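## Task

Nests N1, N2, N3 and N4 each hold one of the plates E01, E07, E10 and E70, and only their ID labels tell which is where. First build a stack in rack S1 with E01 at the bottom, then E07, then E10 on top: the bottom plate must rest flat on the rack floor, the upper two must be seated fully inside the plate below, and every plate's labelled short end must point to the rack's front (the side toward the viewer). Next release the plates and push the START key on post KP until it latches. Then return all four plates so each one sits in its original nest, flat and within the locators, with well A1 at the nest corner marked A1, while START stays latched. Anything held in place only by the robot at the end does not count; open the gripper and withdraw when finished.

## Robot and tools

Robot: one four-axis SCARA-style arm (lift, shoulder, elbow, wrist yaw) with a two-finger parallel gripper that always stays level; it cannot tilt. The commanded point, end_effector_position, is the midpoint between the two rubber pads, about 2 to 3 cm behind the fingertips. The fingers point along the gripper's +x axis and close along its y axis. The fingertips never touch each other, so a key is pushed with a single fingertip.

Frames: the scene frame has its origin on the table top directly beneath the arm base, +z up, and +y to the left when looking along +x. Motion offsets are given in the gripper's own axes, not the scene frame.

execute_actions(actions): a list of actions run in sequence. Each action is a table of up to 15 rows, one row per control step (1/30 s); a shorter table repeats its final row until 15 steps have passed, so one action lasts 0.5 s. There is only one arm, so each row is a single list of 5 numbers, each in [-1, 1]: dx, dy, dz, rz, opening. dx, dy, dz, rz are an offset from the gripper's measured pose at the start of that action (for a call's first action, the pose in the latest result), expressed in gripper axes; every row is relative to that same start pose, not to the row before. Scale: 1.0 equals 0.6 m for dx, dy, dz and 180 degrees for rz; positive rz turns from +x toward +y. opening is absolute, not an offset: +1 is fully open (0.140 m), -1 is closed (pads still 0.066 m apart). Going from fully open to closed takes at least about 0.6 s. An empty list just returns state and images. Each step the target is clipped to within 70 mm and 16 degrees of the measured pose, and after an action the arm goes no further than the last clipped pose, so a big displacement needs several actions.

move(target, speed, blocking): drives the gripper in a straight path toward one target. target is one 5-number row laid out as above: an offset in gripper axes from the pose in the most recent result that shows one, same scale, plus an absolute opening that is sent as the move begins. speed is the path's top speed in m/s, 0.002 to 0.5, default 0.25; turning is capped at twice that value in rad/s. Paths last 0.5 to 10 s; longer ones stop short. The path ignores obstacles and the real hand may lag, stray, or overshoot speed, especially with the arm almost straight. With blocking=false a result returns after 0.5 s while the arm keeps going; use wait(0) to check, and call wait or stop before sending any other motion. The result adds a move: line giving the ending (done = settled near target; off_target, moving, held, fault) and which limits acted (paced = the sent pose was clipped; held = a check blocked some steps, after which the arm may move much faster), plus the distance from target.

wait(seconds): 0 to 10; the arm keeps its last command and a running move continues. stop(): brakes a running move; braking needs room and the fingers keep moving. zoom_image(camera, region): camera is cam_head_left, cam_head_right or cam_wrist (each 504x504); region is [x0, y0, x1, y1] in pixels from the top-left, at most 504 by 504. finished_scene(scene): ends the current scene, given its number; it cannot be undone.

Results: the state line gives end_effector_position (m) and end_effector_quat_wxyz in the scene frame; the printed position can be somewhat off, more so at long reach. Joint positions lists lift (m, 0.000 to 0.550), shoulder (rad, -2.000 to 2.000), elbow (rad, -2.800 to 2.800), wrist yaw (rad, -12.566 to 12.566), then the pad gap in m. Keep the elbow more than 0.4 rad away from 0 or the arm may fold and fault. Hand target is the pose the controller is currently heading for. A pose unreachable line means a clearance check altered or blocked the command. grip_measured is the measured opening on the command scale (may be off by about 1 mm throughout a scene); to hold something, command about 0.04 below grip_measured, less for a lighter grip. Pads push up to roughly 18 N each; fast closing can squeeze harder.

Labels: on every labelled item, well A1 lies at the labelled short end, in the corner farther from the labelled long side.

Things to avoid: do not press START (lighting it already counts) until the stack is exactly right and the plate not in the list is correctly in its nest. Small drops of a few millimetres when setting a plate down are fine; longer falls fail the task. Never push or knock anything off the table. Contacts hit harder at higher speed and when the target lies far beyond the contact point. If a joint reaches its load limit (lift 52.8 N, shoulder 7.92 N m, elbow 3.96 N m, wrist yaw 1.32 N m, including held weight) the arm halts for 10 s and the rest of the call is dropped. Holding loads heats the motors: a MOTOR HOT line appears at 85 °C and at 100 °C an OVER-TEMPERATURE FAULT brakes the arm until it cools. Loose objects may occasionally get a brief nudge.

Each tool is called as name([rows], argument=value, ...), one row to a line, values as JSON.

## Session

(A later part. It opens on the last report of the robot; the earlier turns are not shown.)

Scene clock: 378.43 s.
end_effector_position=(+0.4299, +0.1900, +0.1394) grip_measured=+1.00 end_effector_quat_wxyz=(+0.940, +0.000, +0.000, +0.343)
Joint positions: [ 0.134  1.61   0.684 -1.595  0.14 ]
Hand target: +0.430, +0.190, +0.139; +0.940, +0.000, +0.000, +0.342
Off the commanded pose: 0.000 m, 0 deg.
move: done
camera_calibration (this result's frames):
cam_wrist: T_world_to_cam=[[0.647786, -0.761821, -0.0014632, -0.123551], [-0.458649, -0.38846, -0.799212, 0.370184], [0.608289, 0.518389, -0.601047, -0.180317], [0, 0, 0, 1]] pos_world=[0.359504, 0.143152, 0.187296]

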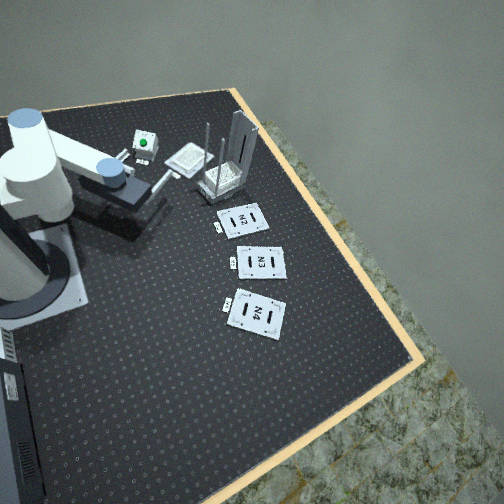

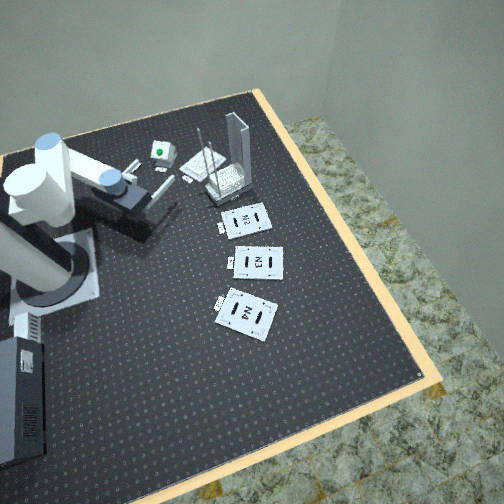

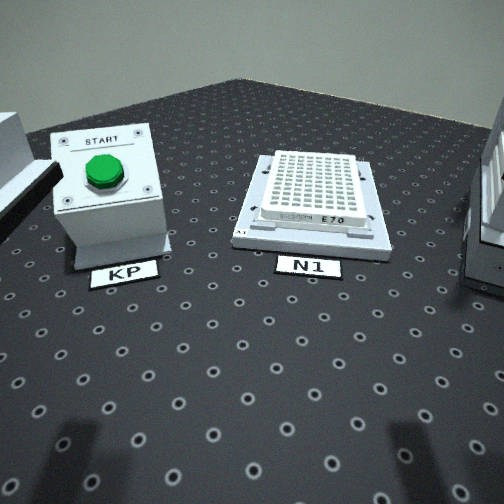

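zoom_image(camera="cam_wrist", region=[220, 140, 400, 290])

zoom_image(camera="cam_wrist", region=[30, 110, 200, 300])

Region (220, 140, 400, 290) of cam_wrist's 504x504 image, scaled by 2.800, with more detail than that image has.

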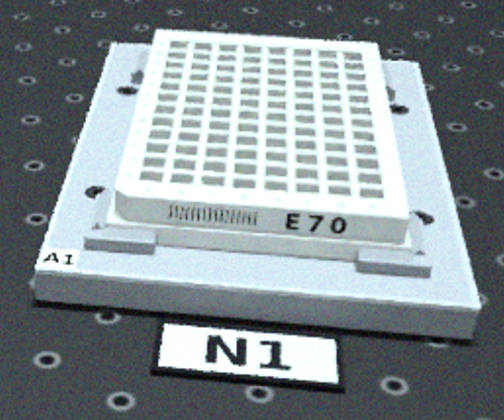

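Region (30, 110, 200, 300) of cam_wrist's 504x504 image, scaled by 2.653, with more detail than that image has; it fills the left 451 columns of this view, and the rest is white.

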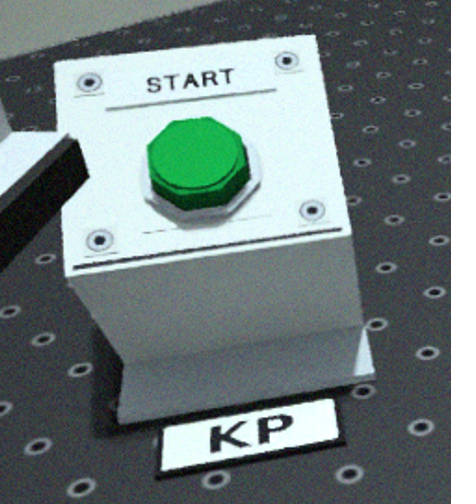

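move(target=[0.03, 0.08, -0.02, 0.0944, -1], speed=0.2)

Scene clock: 404.40 s.
end_effector_position=(+0.4128, +0.2383, +0.1274) grip_measured=-0.99 end_effector_quat_wxyz=(+0.879, +0.000, +0.000, +0.478)
Joint positions: [ 0.122  1.637  0.783 -1.424  0.066]
Hand target: +0.413, +0.238, +0.127; +0.879, +0.000, +0.000, +0.478
Off the commanded pose: 0.000 m, 0 deg.
move: done
camera_calibration (this result's frames):
cam_wrist: T_world_to_cam=[[0.842119, -0.53929, -0.0014632, -0.208926], [-0.325124, -0.505524, -0.799212, 0.344313], [0.430267, 0.673508, -0.601047, -0.165654], [0, 0, 0, 1]] pos_world=[0.35916, 0.172956, 0.175308]

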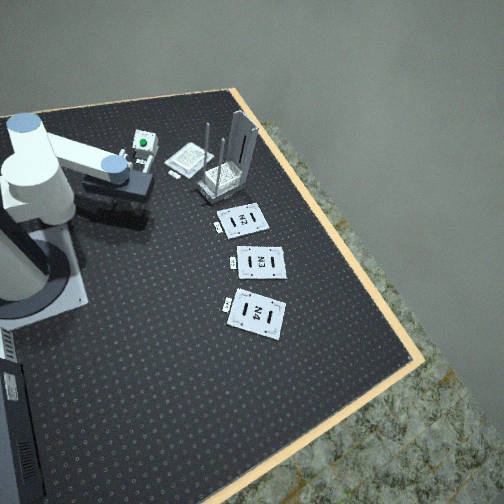

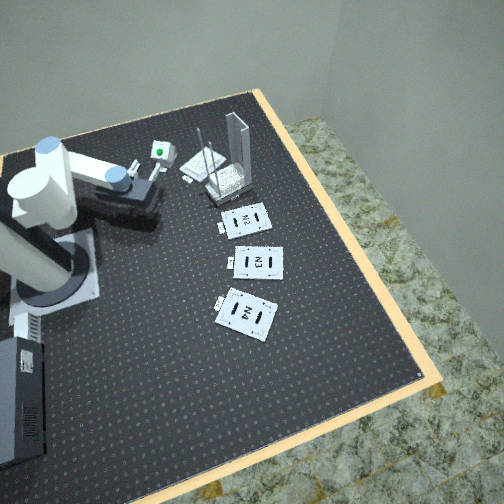

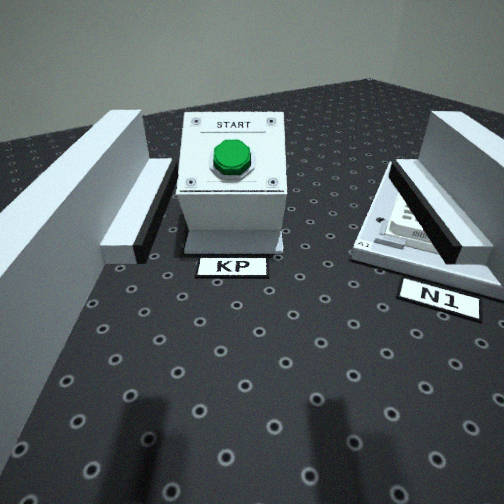

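move(target=[0.2383, -0.0308, -0.037, 0, -1], speed=0.15)

Scene clock: 415.80 s.
end_effector_position=(+0.5060, +0.3483, +0.1052) grip_measured=-0.99 end_effector_quat_wxyz=(+0.878, +0.000, +0.000, +0.478)
Joint positions: [ 0.1    1.5    1.438 -1.942  0.066]
Hand target: +0.506, +0.348, +0.105; +0.879, +0.000, +0.000, +0.478
Off the commanded pose: 0.000 m, 0 deg.
move: done
camera_calibration (this result's frames):
cam_wrist: T_world_to_cam=[[0.84238, -0.538882, -0.0014632, -0.228365], [-0.324879, -0.505681, -0.799212, 0.412436], [0.429941, 0.673716, -0.601047, -0.293142], [0, 0, 0, 1]] pos_world=[0.452396, 0.282993, 0.153097]

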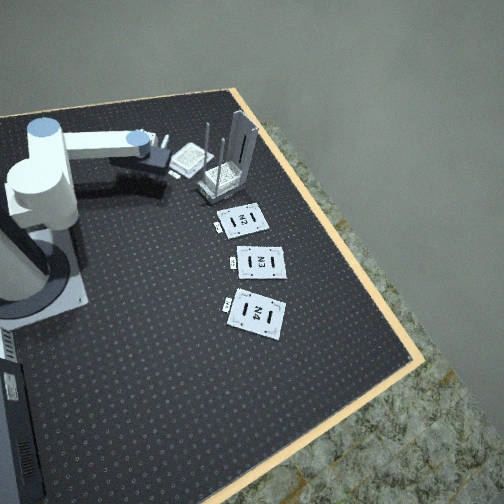

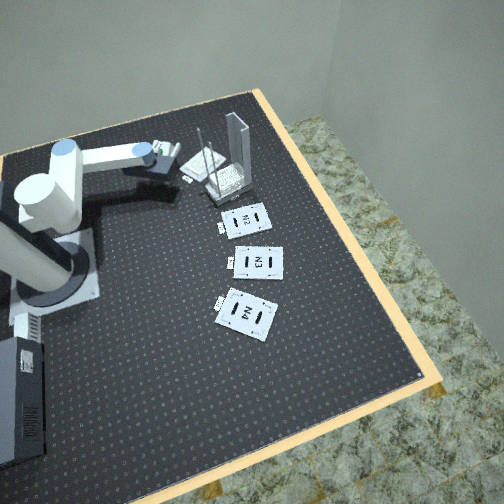

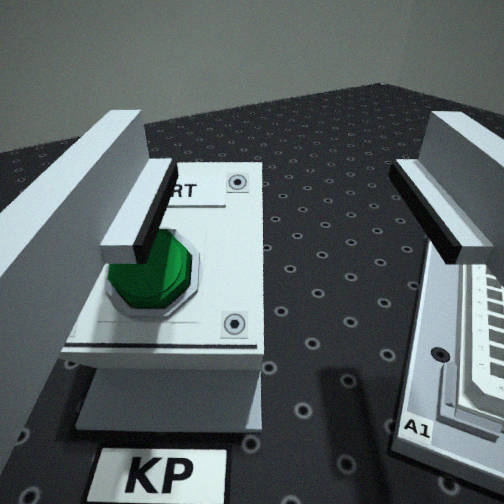

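move(target=[-0.02, 0, -0.025, 0, -1], speed=0.03)

Scene clock: 422.23 s.
end_effector_position=(+0.4996, +0.3382, +0.0901) grip_measured=-0.99 end_effector_quat_wxyz=(+0.879, +0.000, +0.000, +0.478)
Joint positions: [ 0.085  1.514  1.379 -1.898  0.066]
Hand target: +0.499, +0.338, +0.090; +0.878, +0.000, +0.000, +0.478
Off the commanded pose: 0.000 m, 0 deg.
move: done
camera_calibration (this result's frames):
cam_wrist: T_world_to_cam=[[0.842133, -0.539268, -0.0014632, -0.228183], [-0.325111, -0.505532, -0.799212, 0.393242], [0.43025, 0.673518, -0.601047, -0.292675], [0, 0, 0, 1]] pos_world=[0.445931, 0.272866, 0.138039]

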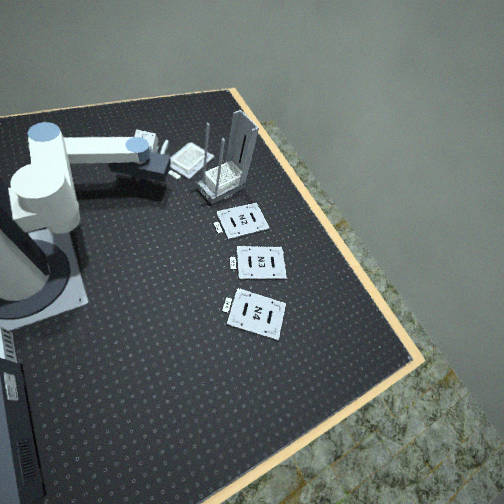

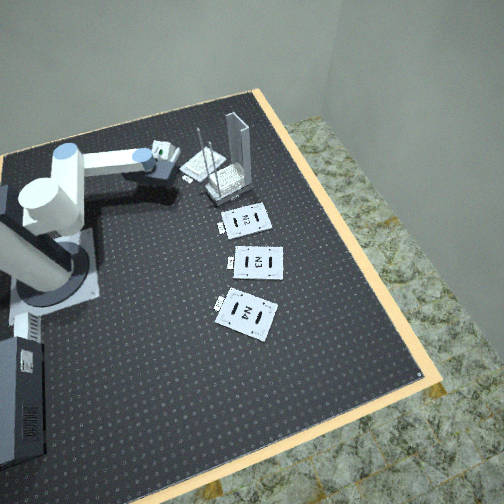

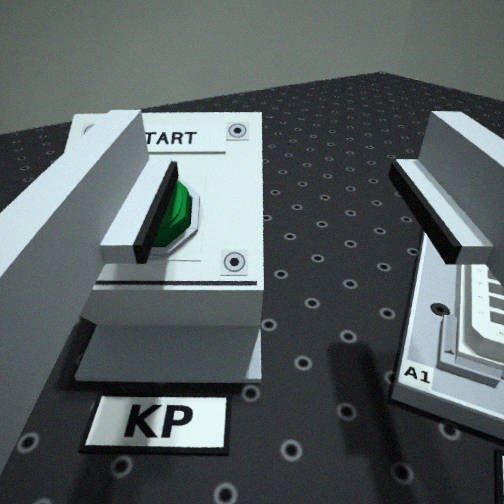

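move(target=[0.003, 0, -0.017, 0, -1], speed=0.015)

Scene clock: 434.47 s.
end_effector_position=(+0.5000, +0.3387, +0.0821) grip_measured=-0.99 end_effector_quat_wxyz=(+0.878, +0.000, +0.000, +0.479)
Joint positions: [ 0.077  1.512  1.383 -1.897  0.066]
Hand target: +0.500, +0.339, +0.082; +0.878, +0.000, +0.000, +0.478
Off the commanded pose: 0.002 m, 0 deg.
TORQUE FAULT: the external load on joint 1 (lift) reached its load limit, and the arm stopped for 10 seconds. That time counts as 20 of the actions that you can send in this scene. The arm's remaining commands of this call were not run. The arm holds where it stopped, with its grip as last carried out, and accepts commands again: back off and push less far. The arm stops again, at the same cost, whenever a joint's load reaches its limit.
move: fault
camera_calibration (this result's frames):
cam_wrist: T_world_to_cam=[[0.843322, -0.537407, -0.0014632, -0.229497], [-0.323994, -0.506249, -0.799212, 0.38687], [0.428762, 0.674467, -0.601047, -0.297566], [0, 0, 0, 1]] pos_world=[0.446468, 0.273217, 0.130004]

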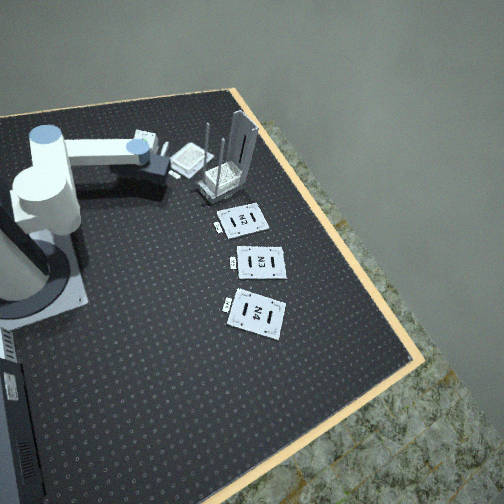

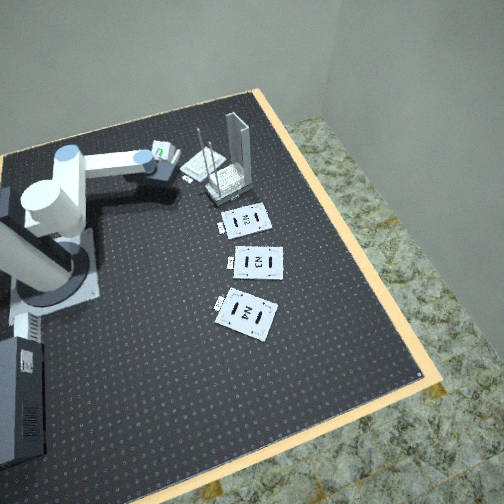

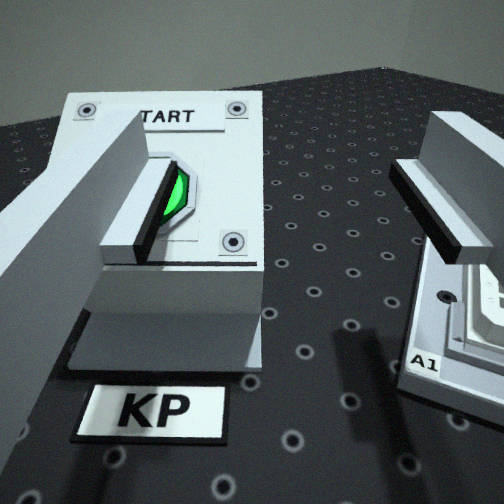

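move(target=[-0.02, 0, 0.05, 0, -1], speed=0.05)

Scene clock: 436.53 s.
end_effector_position=(+0.4936, +0.3285, +0.1122) grip_measured=-0.99 end_effector_quat_wxyz=(+0.878, +0.000, +0.000, +0.478)
Joint positions: [ 0.107  1.525  1.325 -1.853  0.066]
Hand target: +0.493, +0.329, +0.112; +0.878, +0.000, +0.000, +0.479
Off the commanded pose: 0.000 m, 0 deg.
move: done
camera_calibration (this result's frames):
cam_wrist: T_world_to_cam=[[0.843089, -0.537772, -0.0014632, -0.229263], [-0.324213, -0.506108, -0.799212, 0.403735], [0.429054, 0.674281, -0.601047, -0.269981], [0, 0, 0, 1]] pos_world=[0.440022, 0.263086, 0.160063]

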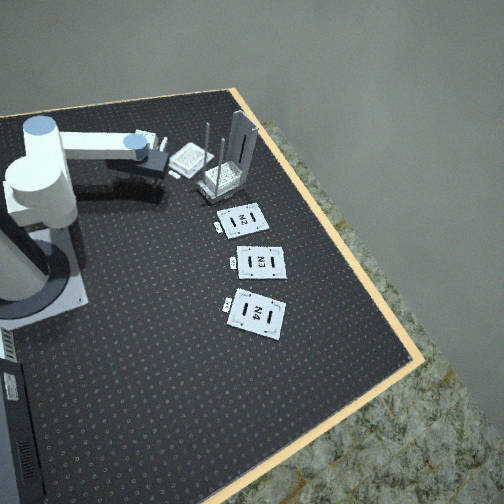

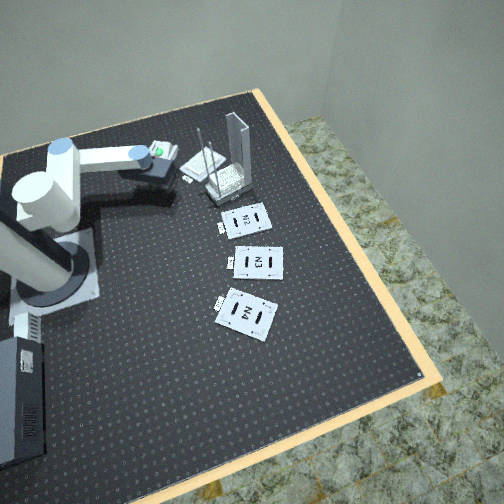

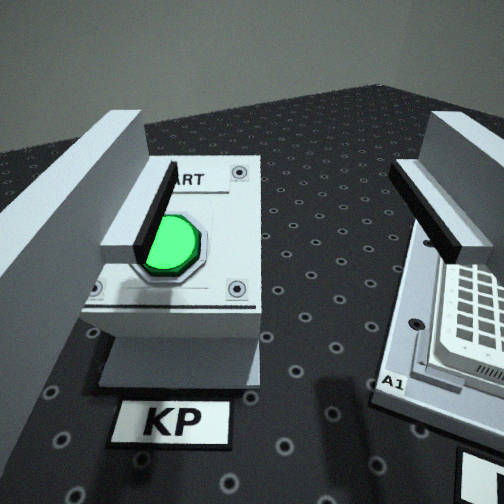

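move(target=[-0.29247, -0.27548, -0.03483, -0.2470, 0.3], speed=0.3)

Scene clock: 443.43 s.
end_effector_position=(+0.5373, +0.0914, +0.0913) grip_measured=+0.30 end_effector_quat_wxyz=(+0.994, +0.000, +0.000, +0.110)
Joint positions: [ 0.086  1.219  0.92  -1.918  0.114]
Hand target: +0.537, +0.091, +0.091; +0.994, +0.000, +0.000, +0.111
Off the commanded pose: 0.000 m, 0 deg.
move: done
camera_calibration (this result's frames):
cam_wrist: T_world_to_cam=[[0.224609, -0.974448, -0.0014632, -0.0214995], [-0.585953, -0.133861, -0.799212, 0.387816], [0.778595, 0.180368, -0.601047, -0.284058], [0, 0, 0, 1]] pos_world=[0.453237, 0.0821983, 0.139183]

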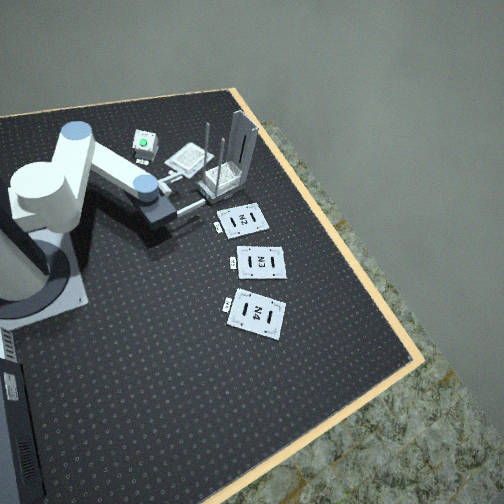

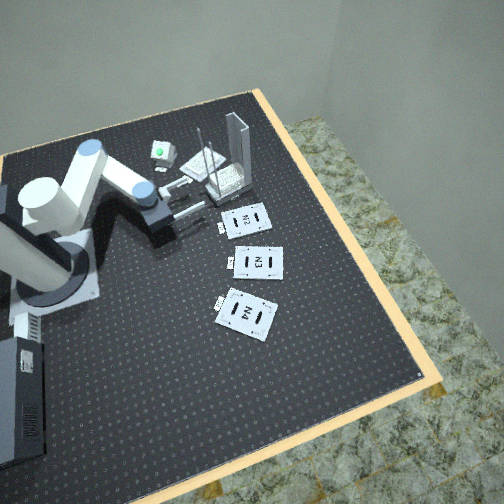

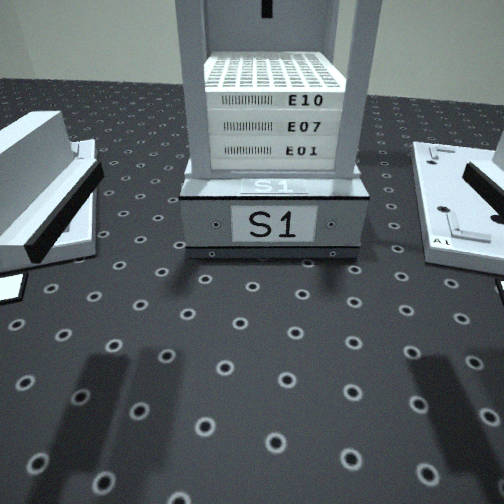

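move(target=[0.24995, 0.0002, 0, 0, 0.3], speed=0.2)

execute_actions([
  [[0,0,0,0,-0.35]],
  [[0,0,0,0,-0.35]],
  [[0,0,0,0,-0.6]],
  [[0,0,0,0,-0.6]],
])

Scene clock: 447.10 s.
end_effector_position=(+0.6836, +0.1245, +0.0913) grip_measured=+0.30 end_effector_quat_wxyz=(+0.994, +0.000, +0.000, +0.110)
Joint positions: [ 0.086  0.92   1.654 -2.353  0.114]
Hand target: +0.684, +0.124, +0.091; +0.994, +0.000, +0.000, +0.110
Off the commanded pose: 0.000 m, 0 deg.
move: done
camera_calibration (this result's frames):
cam_wrist: T_world_to_cam=[[0.224874, -0.974387, -0.0014632, -0.0223148], [-0.585917, -0.134021, -0.799212, 0.477994], [0.778546, 0.180579, -0.601047, -0.403959], [0, 0, 0, 1]] pos_world=[0.599583, 0.115265, 0.139187]

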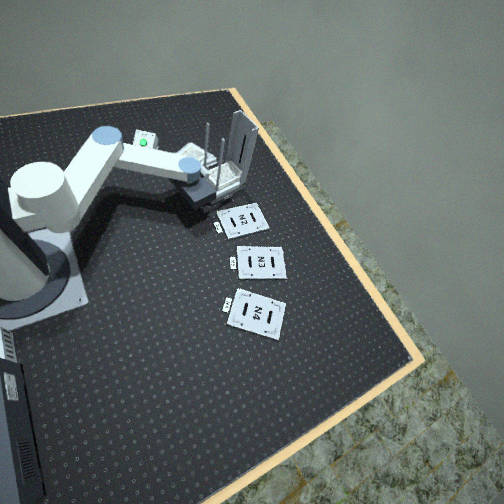

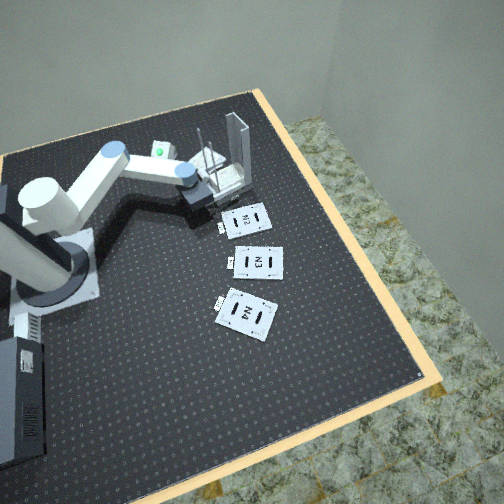

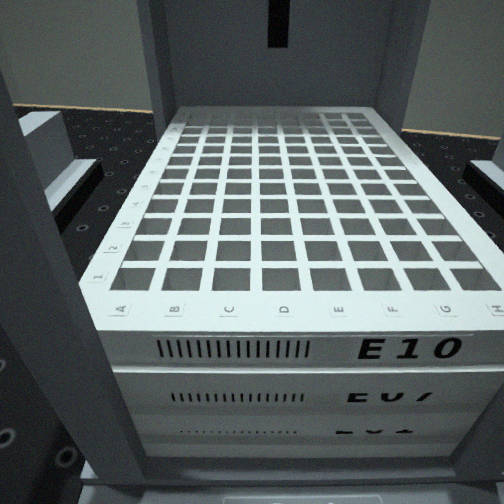

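Scene clock: 449.10 s.
end_effector_position=(+0.6836, +0.1244, +0.0913) grip_measured=-0.56 end_effector_quat_wxyz=(+0.994, +0.000, +0.000, +0.110)
Joint positions: [ 0.086  0.92   1.654 -2.353  0.082]
Hand target: +0.684, +0.124, +0.091; +0.994, +0.000, +0.000, +0.110
Off the commanded pose: 0.000 m, 0 deg.
camera_calibration (this result's frames):
cam_wrist: T_world_to_cam=[[0.224847, -0.974393, -0.0014632, -0.0223074], [-0.58592, -0.134005, -0.799212, 0.477994], [0.778551, 0.180558, -0.601047, -0.40396], [0, 0, 0, 1]] pos_world=[0.599585, 0.115255, 0.139187]

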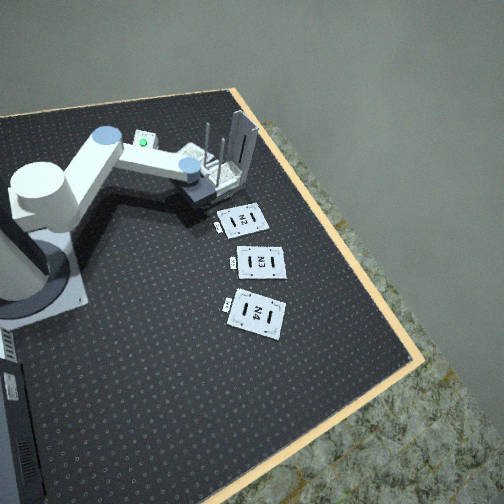

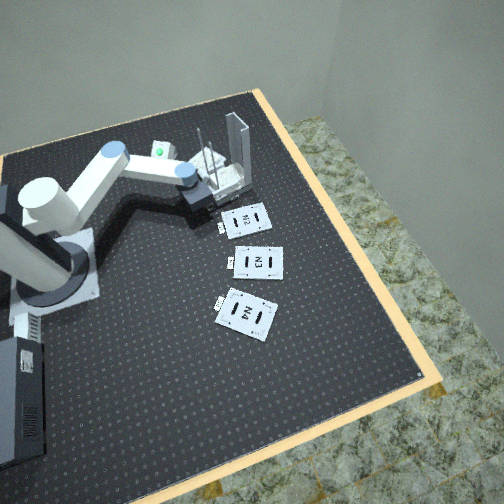

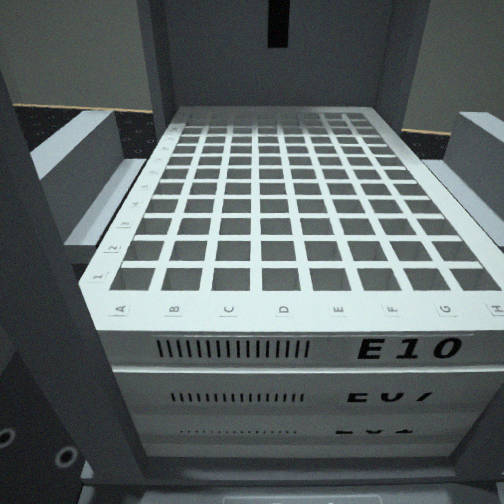

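move(target=[0, 0, 0.3978, 0, -0.6], speed=0.2)

move(target=[-0.05165, -0.26872, 0, -0.09167, -0.6], speed=0.25)

move(target=[0, 0, -0.465, 0, -0.6], speed=0.3)

Scene clock: 453.60 s.
end_effector_position=(+0.6836, +0.1245, +0.3300) grip_measured=-0.56 end_effector_quat_wxyz=(+0.994, +0.000, +0.000, +0.110)
Joint positions: [ 0.325  0.92   1.654 -2.353  0.082]
Hand target: +0.684, +0.124, +0.330; +0.994, +0.000, +0.000, +0.110
Off the commanded pose: 0.000 m, 0 deg.
move: done
camera_calibration (this result's frames):
cam_wrist: T_world_to_cam=[[0.224905, -0.97438, -0.0014632, -0.0219787], [-0.585912, -0.134039, -0.799212, 0.668791], [0.77854, 0.180604, -0.601047, -0.260479], [0, 0, 0, 1]] pos_world=[0.599589, 0.115272, 0.377914]

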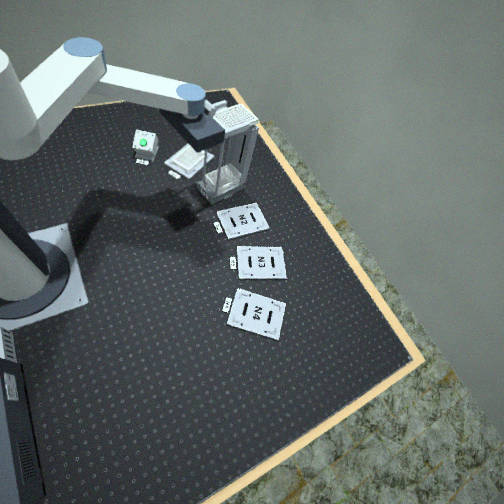

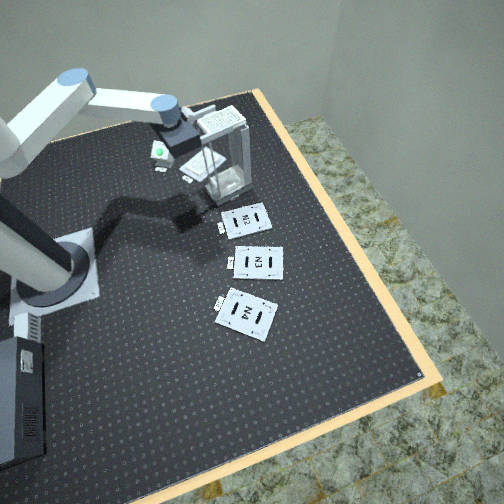

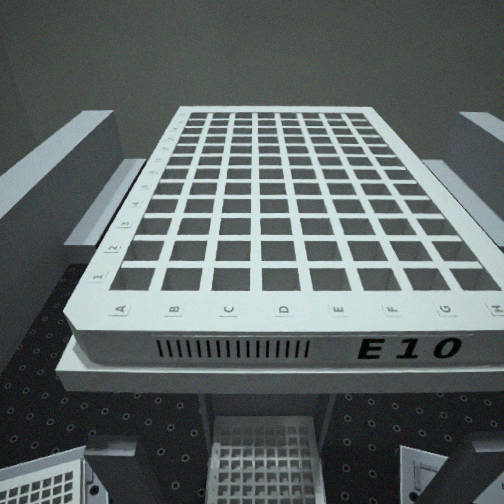

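Scene clock: 454.63 s.
end_effector_position=(+0.6888, -0.0398, +0.3300) grip_measured=-0.56 end_effector_quat_wxyz=(+0.999, +0.000, +0.000, -0.034)
Joint positions: [ 0.325  0.612  1.607 -2.286  0.082]
Hand target: +0.689, -0.040, +0.330; +0.999, +0.000, +0.000, -0.033
Off the commanded pose: 0.000 m, 0 deg.
move: done
camera_calibration (this result's frames):
cam_wrist: T_world_to_cam=[[-0.0615879, -0.998101, -0.0014632, 0.0132275], [-0.599835, 0.0381845, -0.799212, 0.666259], [0.79775, -0.0483441, -0.601047, -0.257198], [0, 0, 0, 1]] pos_world=[0.60564, -0.0246724, 0.377913]

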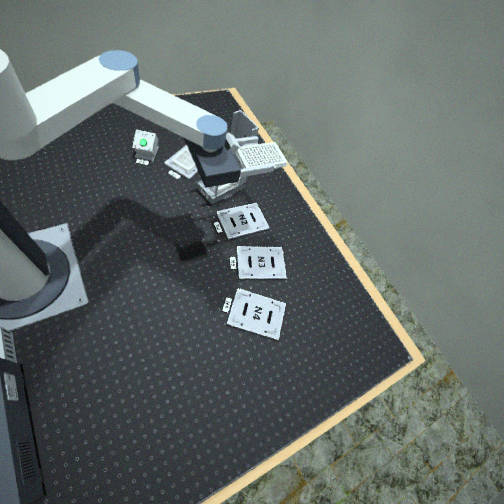

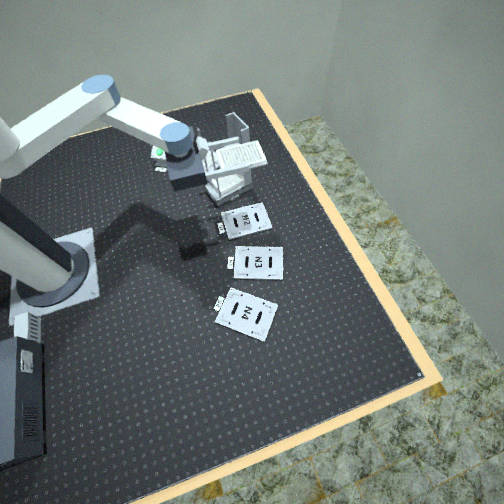

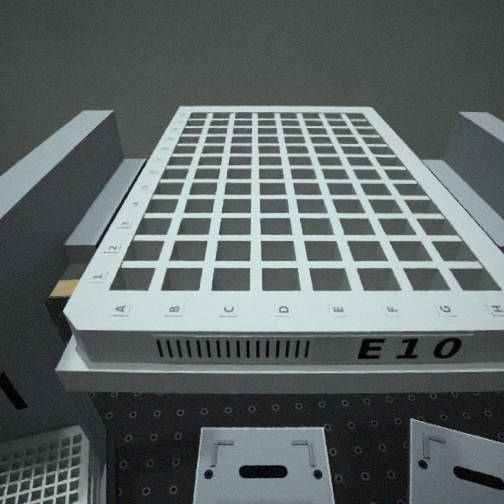

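Scene clock: 456.03 s.
end_effector_position=(+0.6888, -0.0398, +0.0509) grip_measured=-0.56 end_effector_quat_wxyz=(+0.999, +0.000, +0.000, -0.034)
Joint positions: [ 0.046  0.612  1.607 -2.286  0.082]
Hand target: +0.689, -0.040, +0.051; +0.999, +0.000, +0.000, -0.034
Off the commanded pose: 0.000 m, 0 deg.
move: done
camera_calibration (this result's frames):
cam_wrist: T_world_to_cam=[[-0.0616334, -0.998098, -0.0014632, 0.0128402], [-0.599833, 0.0382118, -0.799212, 0.443215], [0.797748, -0.0483805, -0.601047, -0.424925], [0, 0, 0, 1]] pos_world=[0.60563, -0.0246784, 0.0988416]

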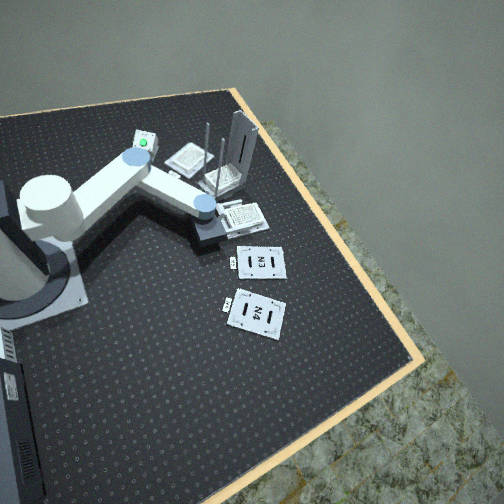

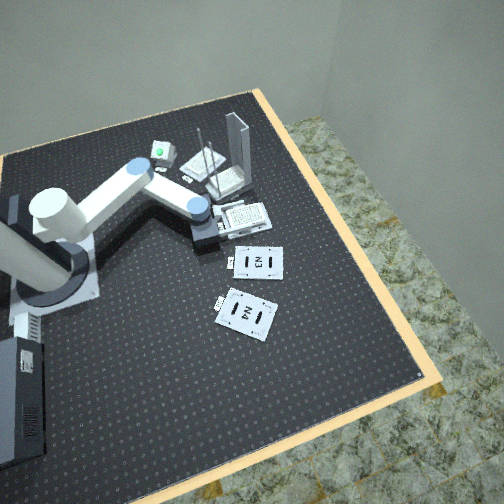

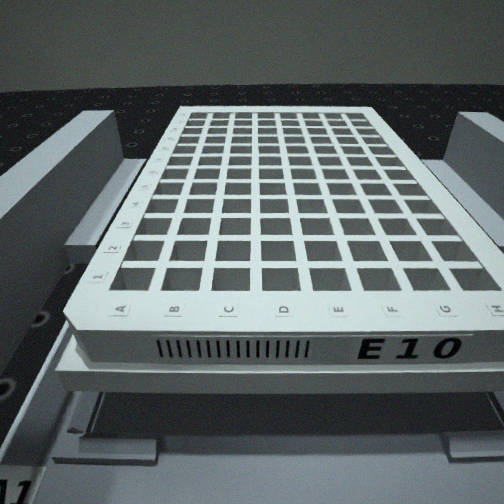

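move(target=[0, 0, -0.0255, 0, -0.6], speed=0.015)

Scene clock: 458.40 s.
end_effector_position=(+0.6887, -0.0398, +0.0356) grip_measured=-0.56 end_effector_quat_wxyz=(+0.999, +0.000, +0.000, -0.034)
Joint positions: [ 0.031  0.612  1.607 -2.286  0.082]
Hand target: +0.689, -0.040, +0.036; +0.999, +0.000, +0.000, -0.034
Off the commanded pose: 0.000 m, 0 deg.
move: done
camera_calibration (this result's frames):
cam_wrist: T_world_to_cam=[[-0.0616702, -0.998096, -0.0014632, 0.0127869], [-0.599832, 0.0382339, -0.799212, 0.430936], [0.797746, -0.0484099, -0.601047, -0.434085], [0, 0, 0, 1]] pos_world=[0.605567, -0.0247279, 0.0835225]

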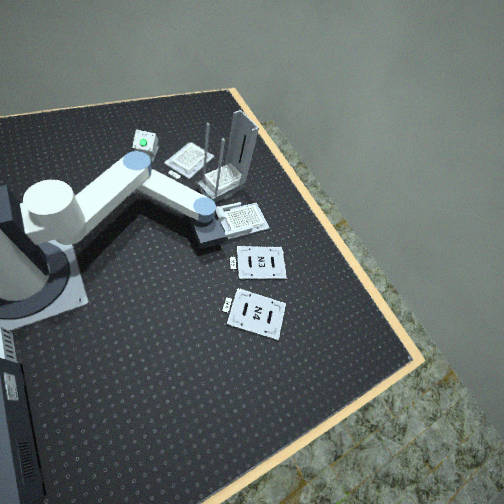

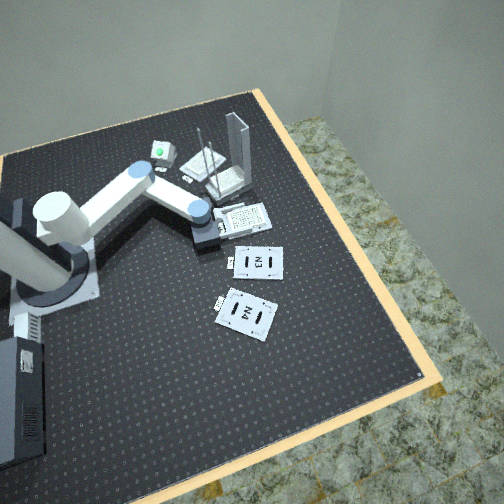

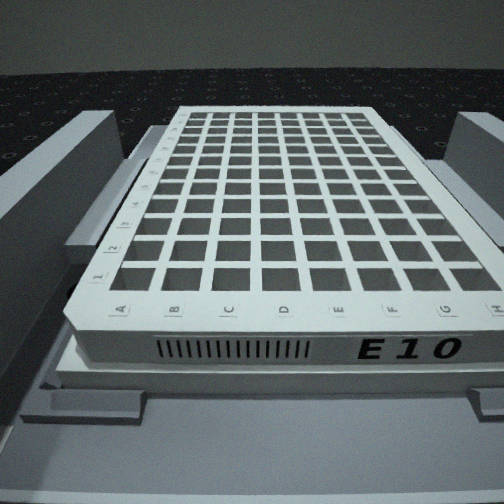

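execute_actions([
  [[0,0,0,0,0.3]],
  [[0,0,0,0,0.3]],
])

move(target=[0, 0, 0.0715, 0, 0.3], speed=0.15)

move(target=[-0.2664, 0, 0, 0, 0.3], speed=0.3)

move(target=[0, 0.20128, 0, 0.09167, 0.3], speed=0.3)

Scene clock: 465.77 s.
end_effector_position=(+0.6887, -0.0398, +0.0356) grip_measured=+0.30 end_effector_quat_wxyz=(+0.999, +0.000, +0.000, -0.034)
Joint positions: [ 0.031  0.612  1.607 -2.286  0.114]
Hand target: +0.689, -0.040, +0.036; +0.999, +0.000, +0.000, -0.034
Off the commanded pose: 0.000 m, 0 deg.
camera_calibration (this result's frames):
cam_wrist: T_world_to_cam=[[-0.0616838, -0.998095, -0.0014632, 0.0127895], [-0.599831, 0.0382421, -0.799212, 0.430933], [0.797745, -0.0484207, -0.601047, -0.43408], [0, 0, 0, 1]] pos_world=[0.605561, -0.0247331, 0.0835225]

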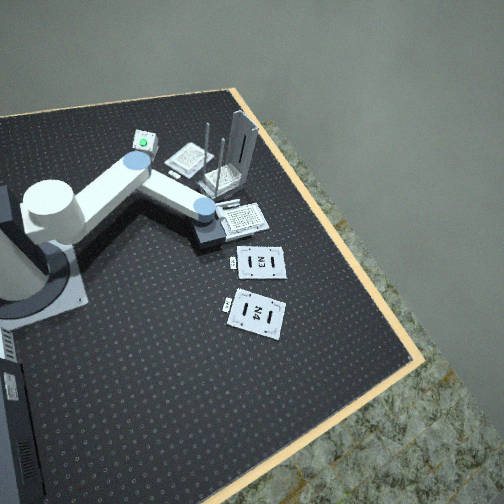

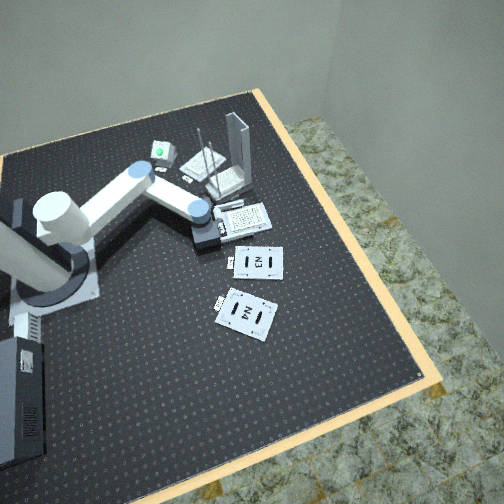

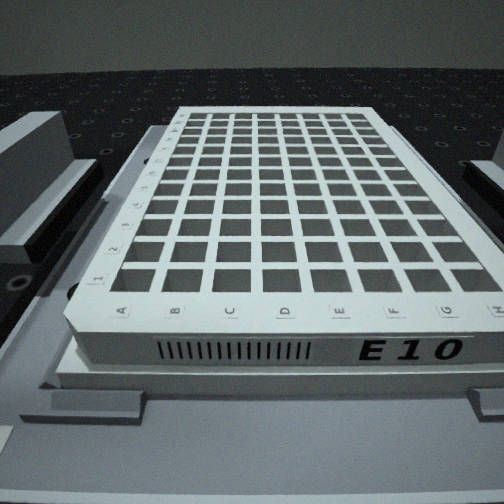

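Scene clock: 466.50 s.
end_effector_position=(+0.6887, -0.0398, +0.0786) grip_measured=+0.30 end_effector_quat_wxyz=(+0.999, +0.000, +0.000, -0.034)
Joint positions: [ 0.074  0.612  1.607 -2.286  0.114]
Hand target: +0.689, -0.040, +0.079; +0.999, +0.000, +0.000, -0.034
Off the commanded pose: 0.000 m, 0 deg.
move: done
camera_calibration (this result's frames):
cam_wrist: T_world_to_cam=[[-0.0616311, -0.998098, -0.0014632, 0.0128316], [-0.599833, 0.0382105, -0.799212, 0.465272], [0.797748, -0.0483787, -0.601047, -0.408267], [0, 0, 0, 1]] pos_world=[0.605571, -0.0247225, 0.126482]

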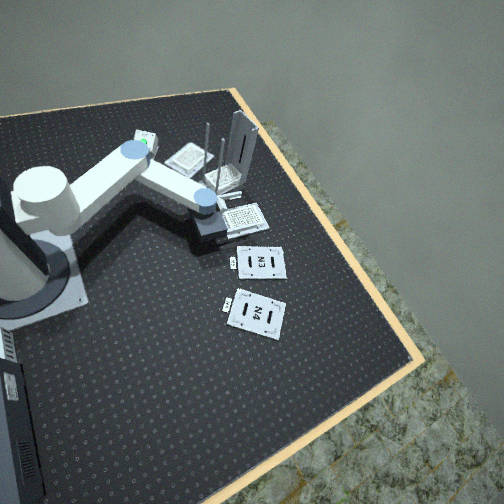

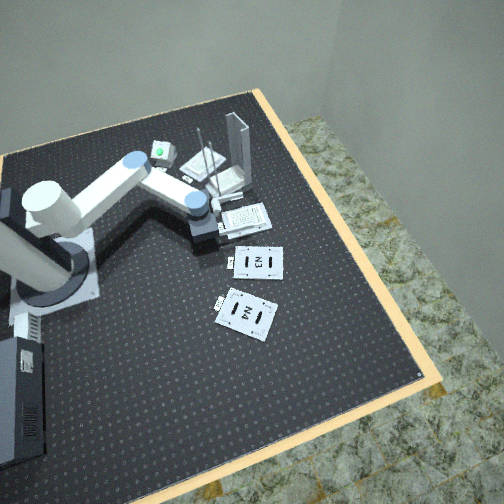

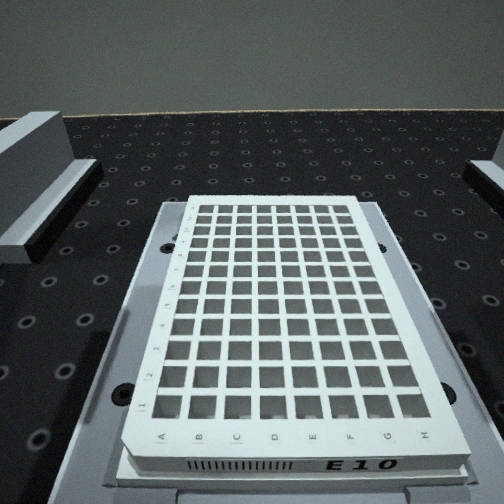

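Scene clock: 467.47 s.
end_effector_position=(+0.5292, -0.0292, +0.0786) grip_measured=+0.30 end_effector_quat_wxyz=(+0.999, +0.000, +0.000, -0.034)
Joint positions: [ 0.074  0.888  0.841 -1.797  0.114]
Hand target: +0.529, -0.029, +0.079; +0.999, +0.000, +0.000, -0.034
Off the commanded pose: 0.000 m, 0 deg.
move: done
camera_calibration (this result's frames):
cam_wrist: T_world_to_cam=[[-0.0619603, -0.998078, -0.0014632, 0.0137871], [-0.59982, 0.0384083, -0.799212, 0.369137], [0.797732, -0.0486418, -0.601047, -0.28046], [0, 0, 0, 1]] pos_world=[0.446002, -0.0140594, 0.12647]

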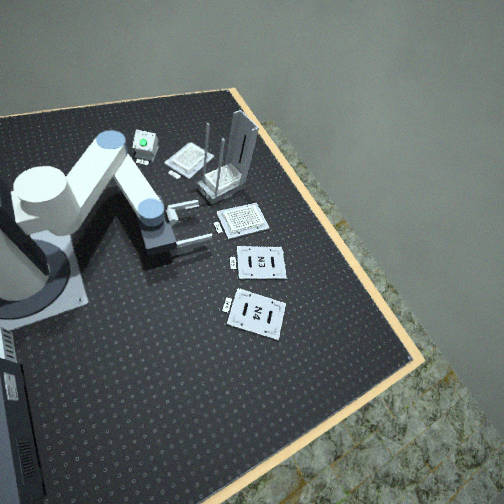

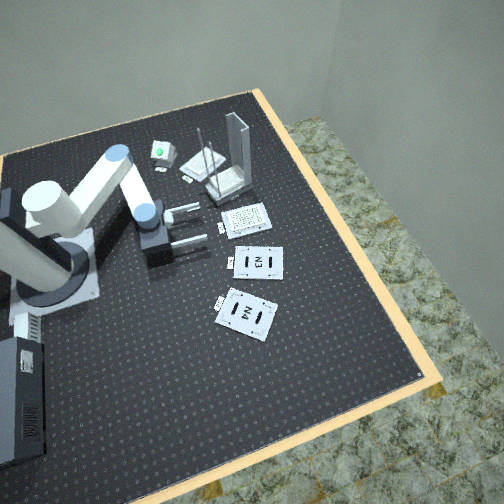

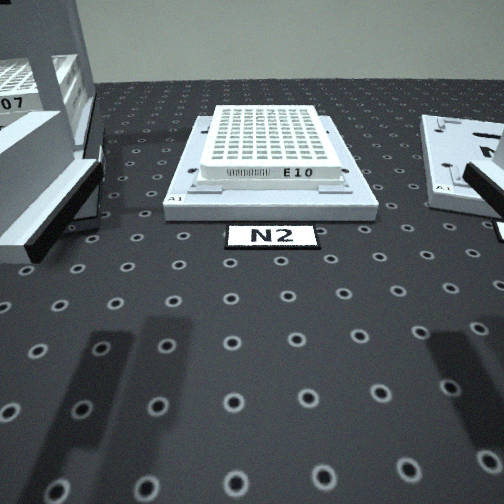

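Scene clock: 468.33 s.
end_effector_position=(+0.5373, +0.0914, +0.0786) grip_measured=+0.30 end_effector_quat_wxyz=(+0.994, +0.000, +0.000, +0.110)
Joint positions: [ 0.074  1.219  0.92  -1.918  0.114]
Hand target: +0.537, +0.091, +0.079; +0.994, +0.000, +0.000, +0.110
Off the commanded pose: 0.000 m, 0 deg.
move: done
camera_calibration (this result's frames):
cam_wrist: T_world_to_cam=[[0.224739, -0.974418, -0.0014632, -0.0215406], [-0.585935, -0.13394, -0.799212, 0.377659], [0.778571, 0.180472, -0.601047, -0.291701], [0, 0, 0, 1]] pos_world=[0.453235, 0.0822379, 0.126472]

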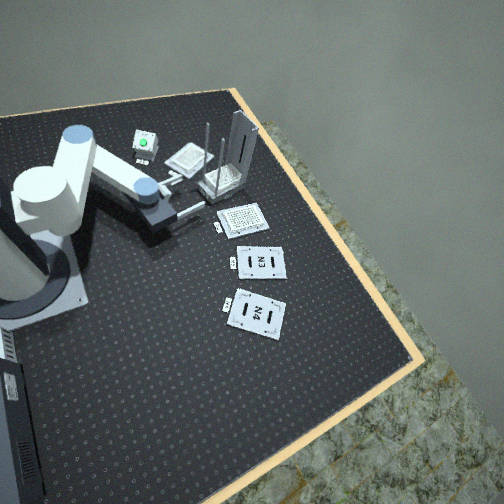

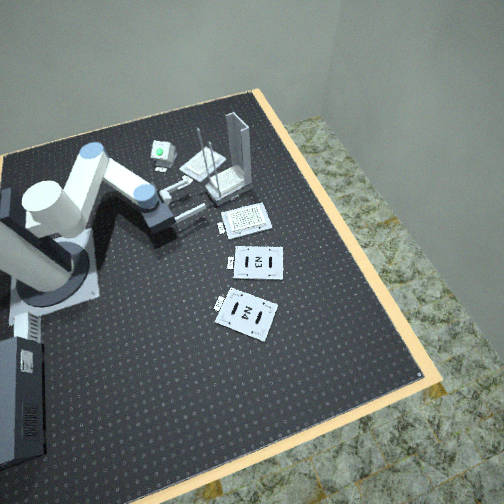

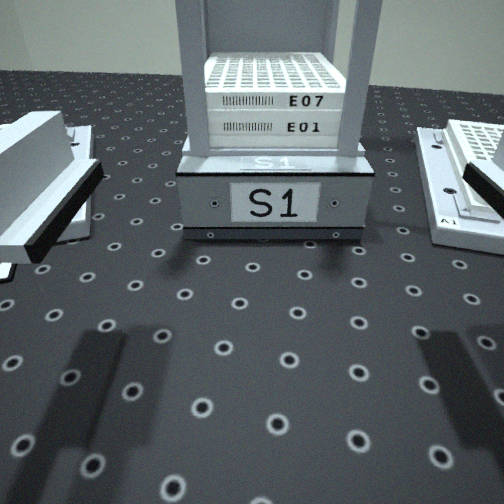

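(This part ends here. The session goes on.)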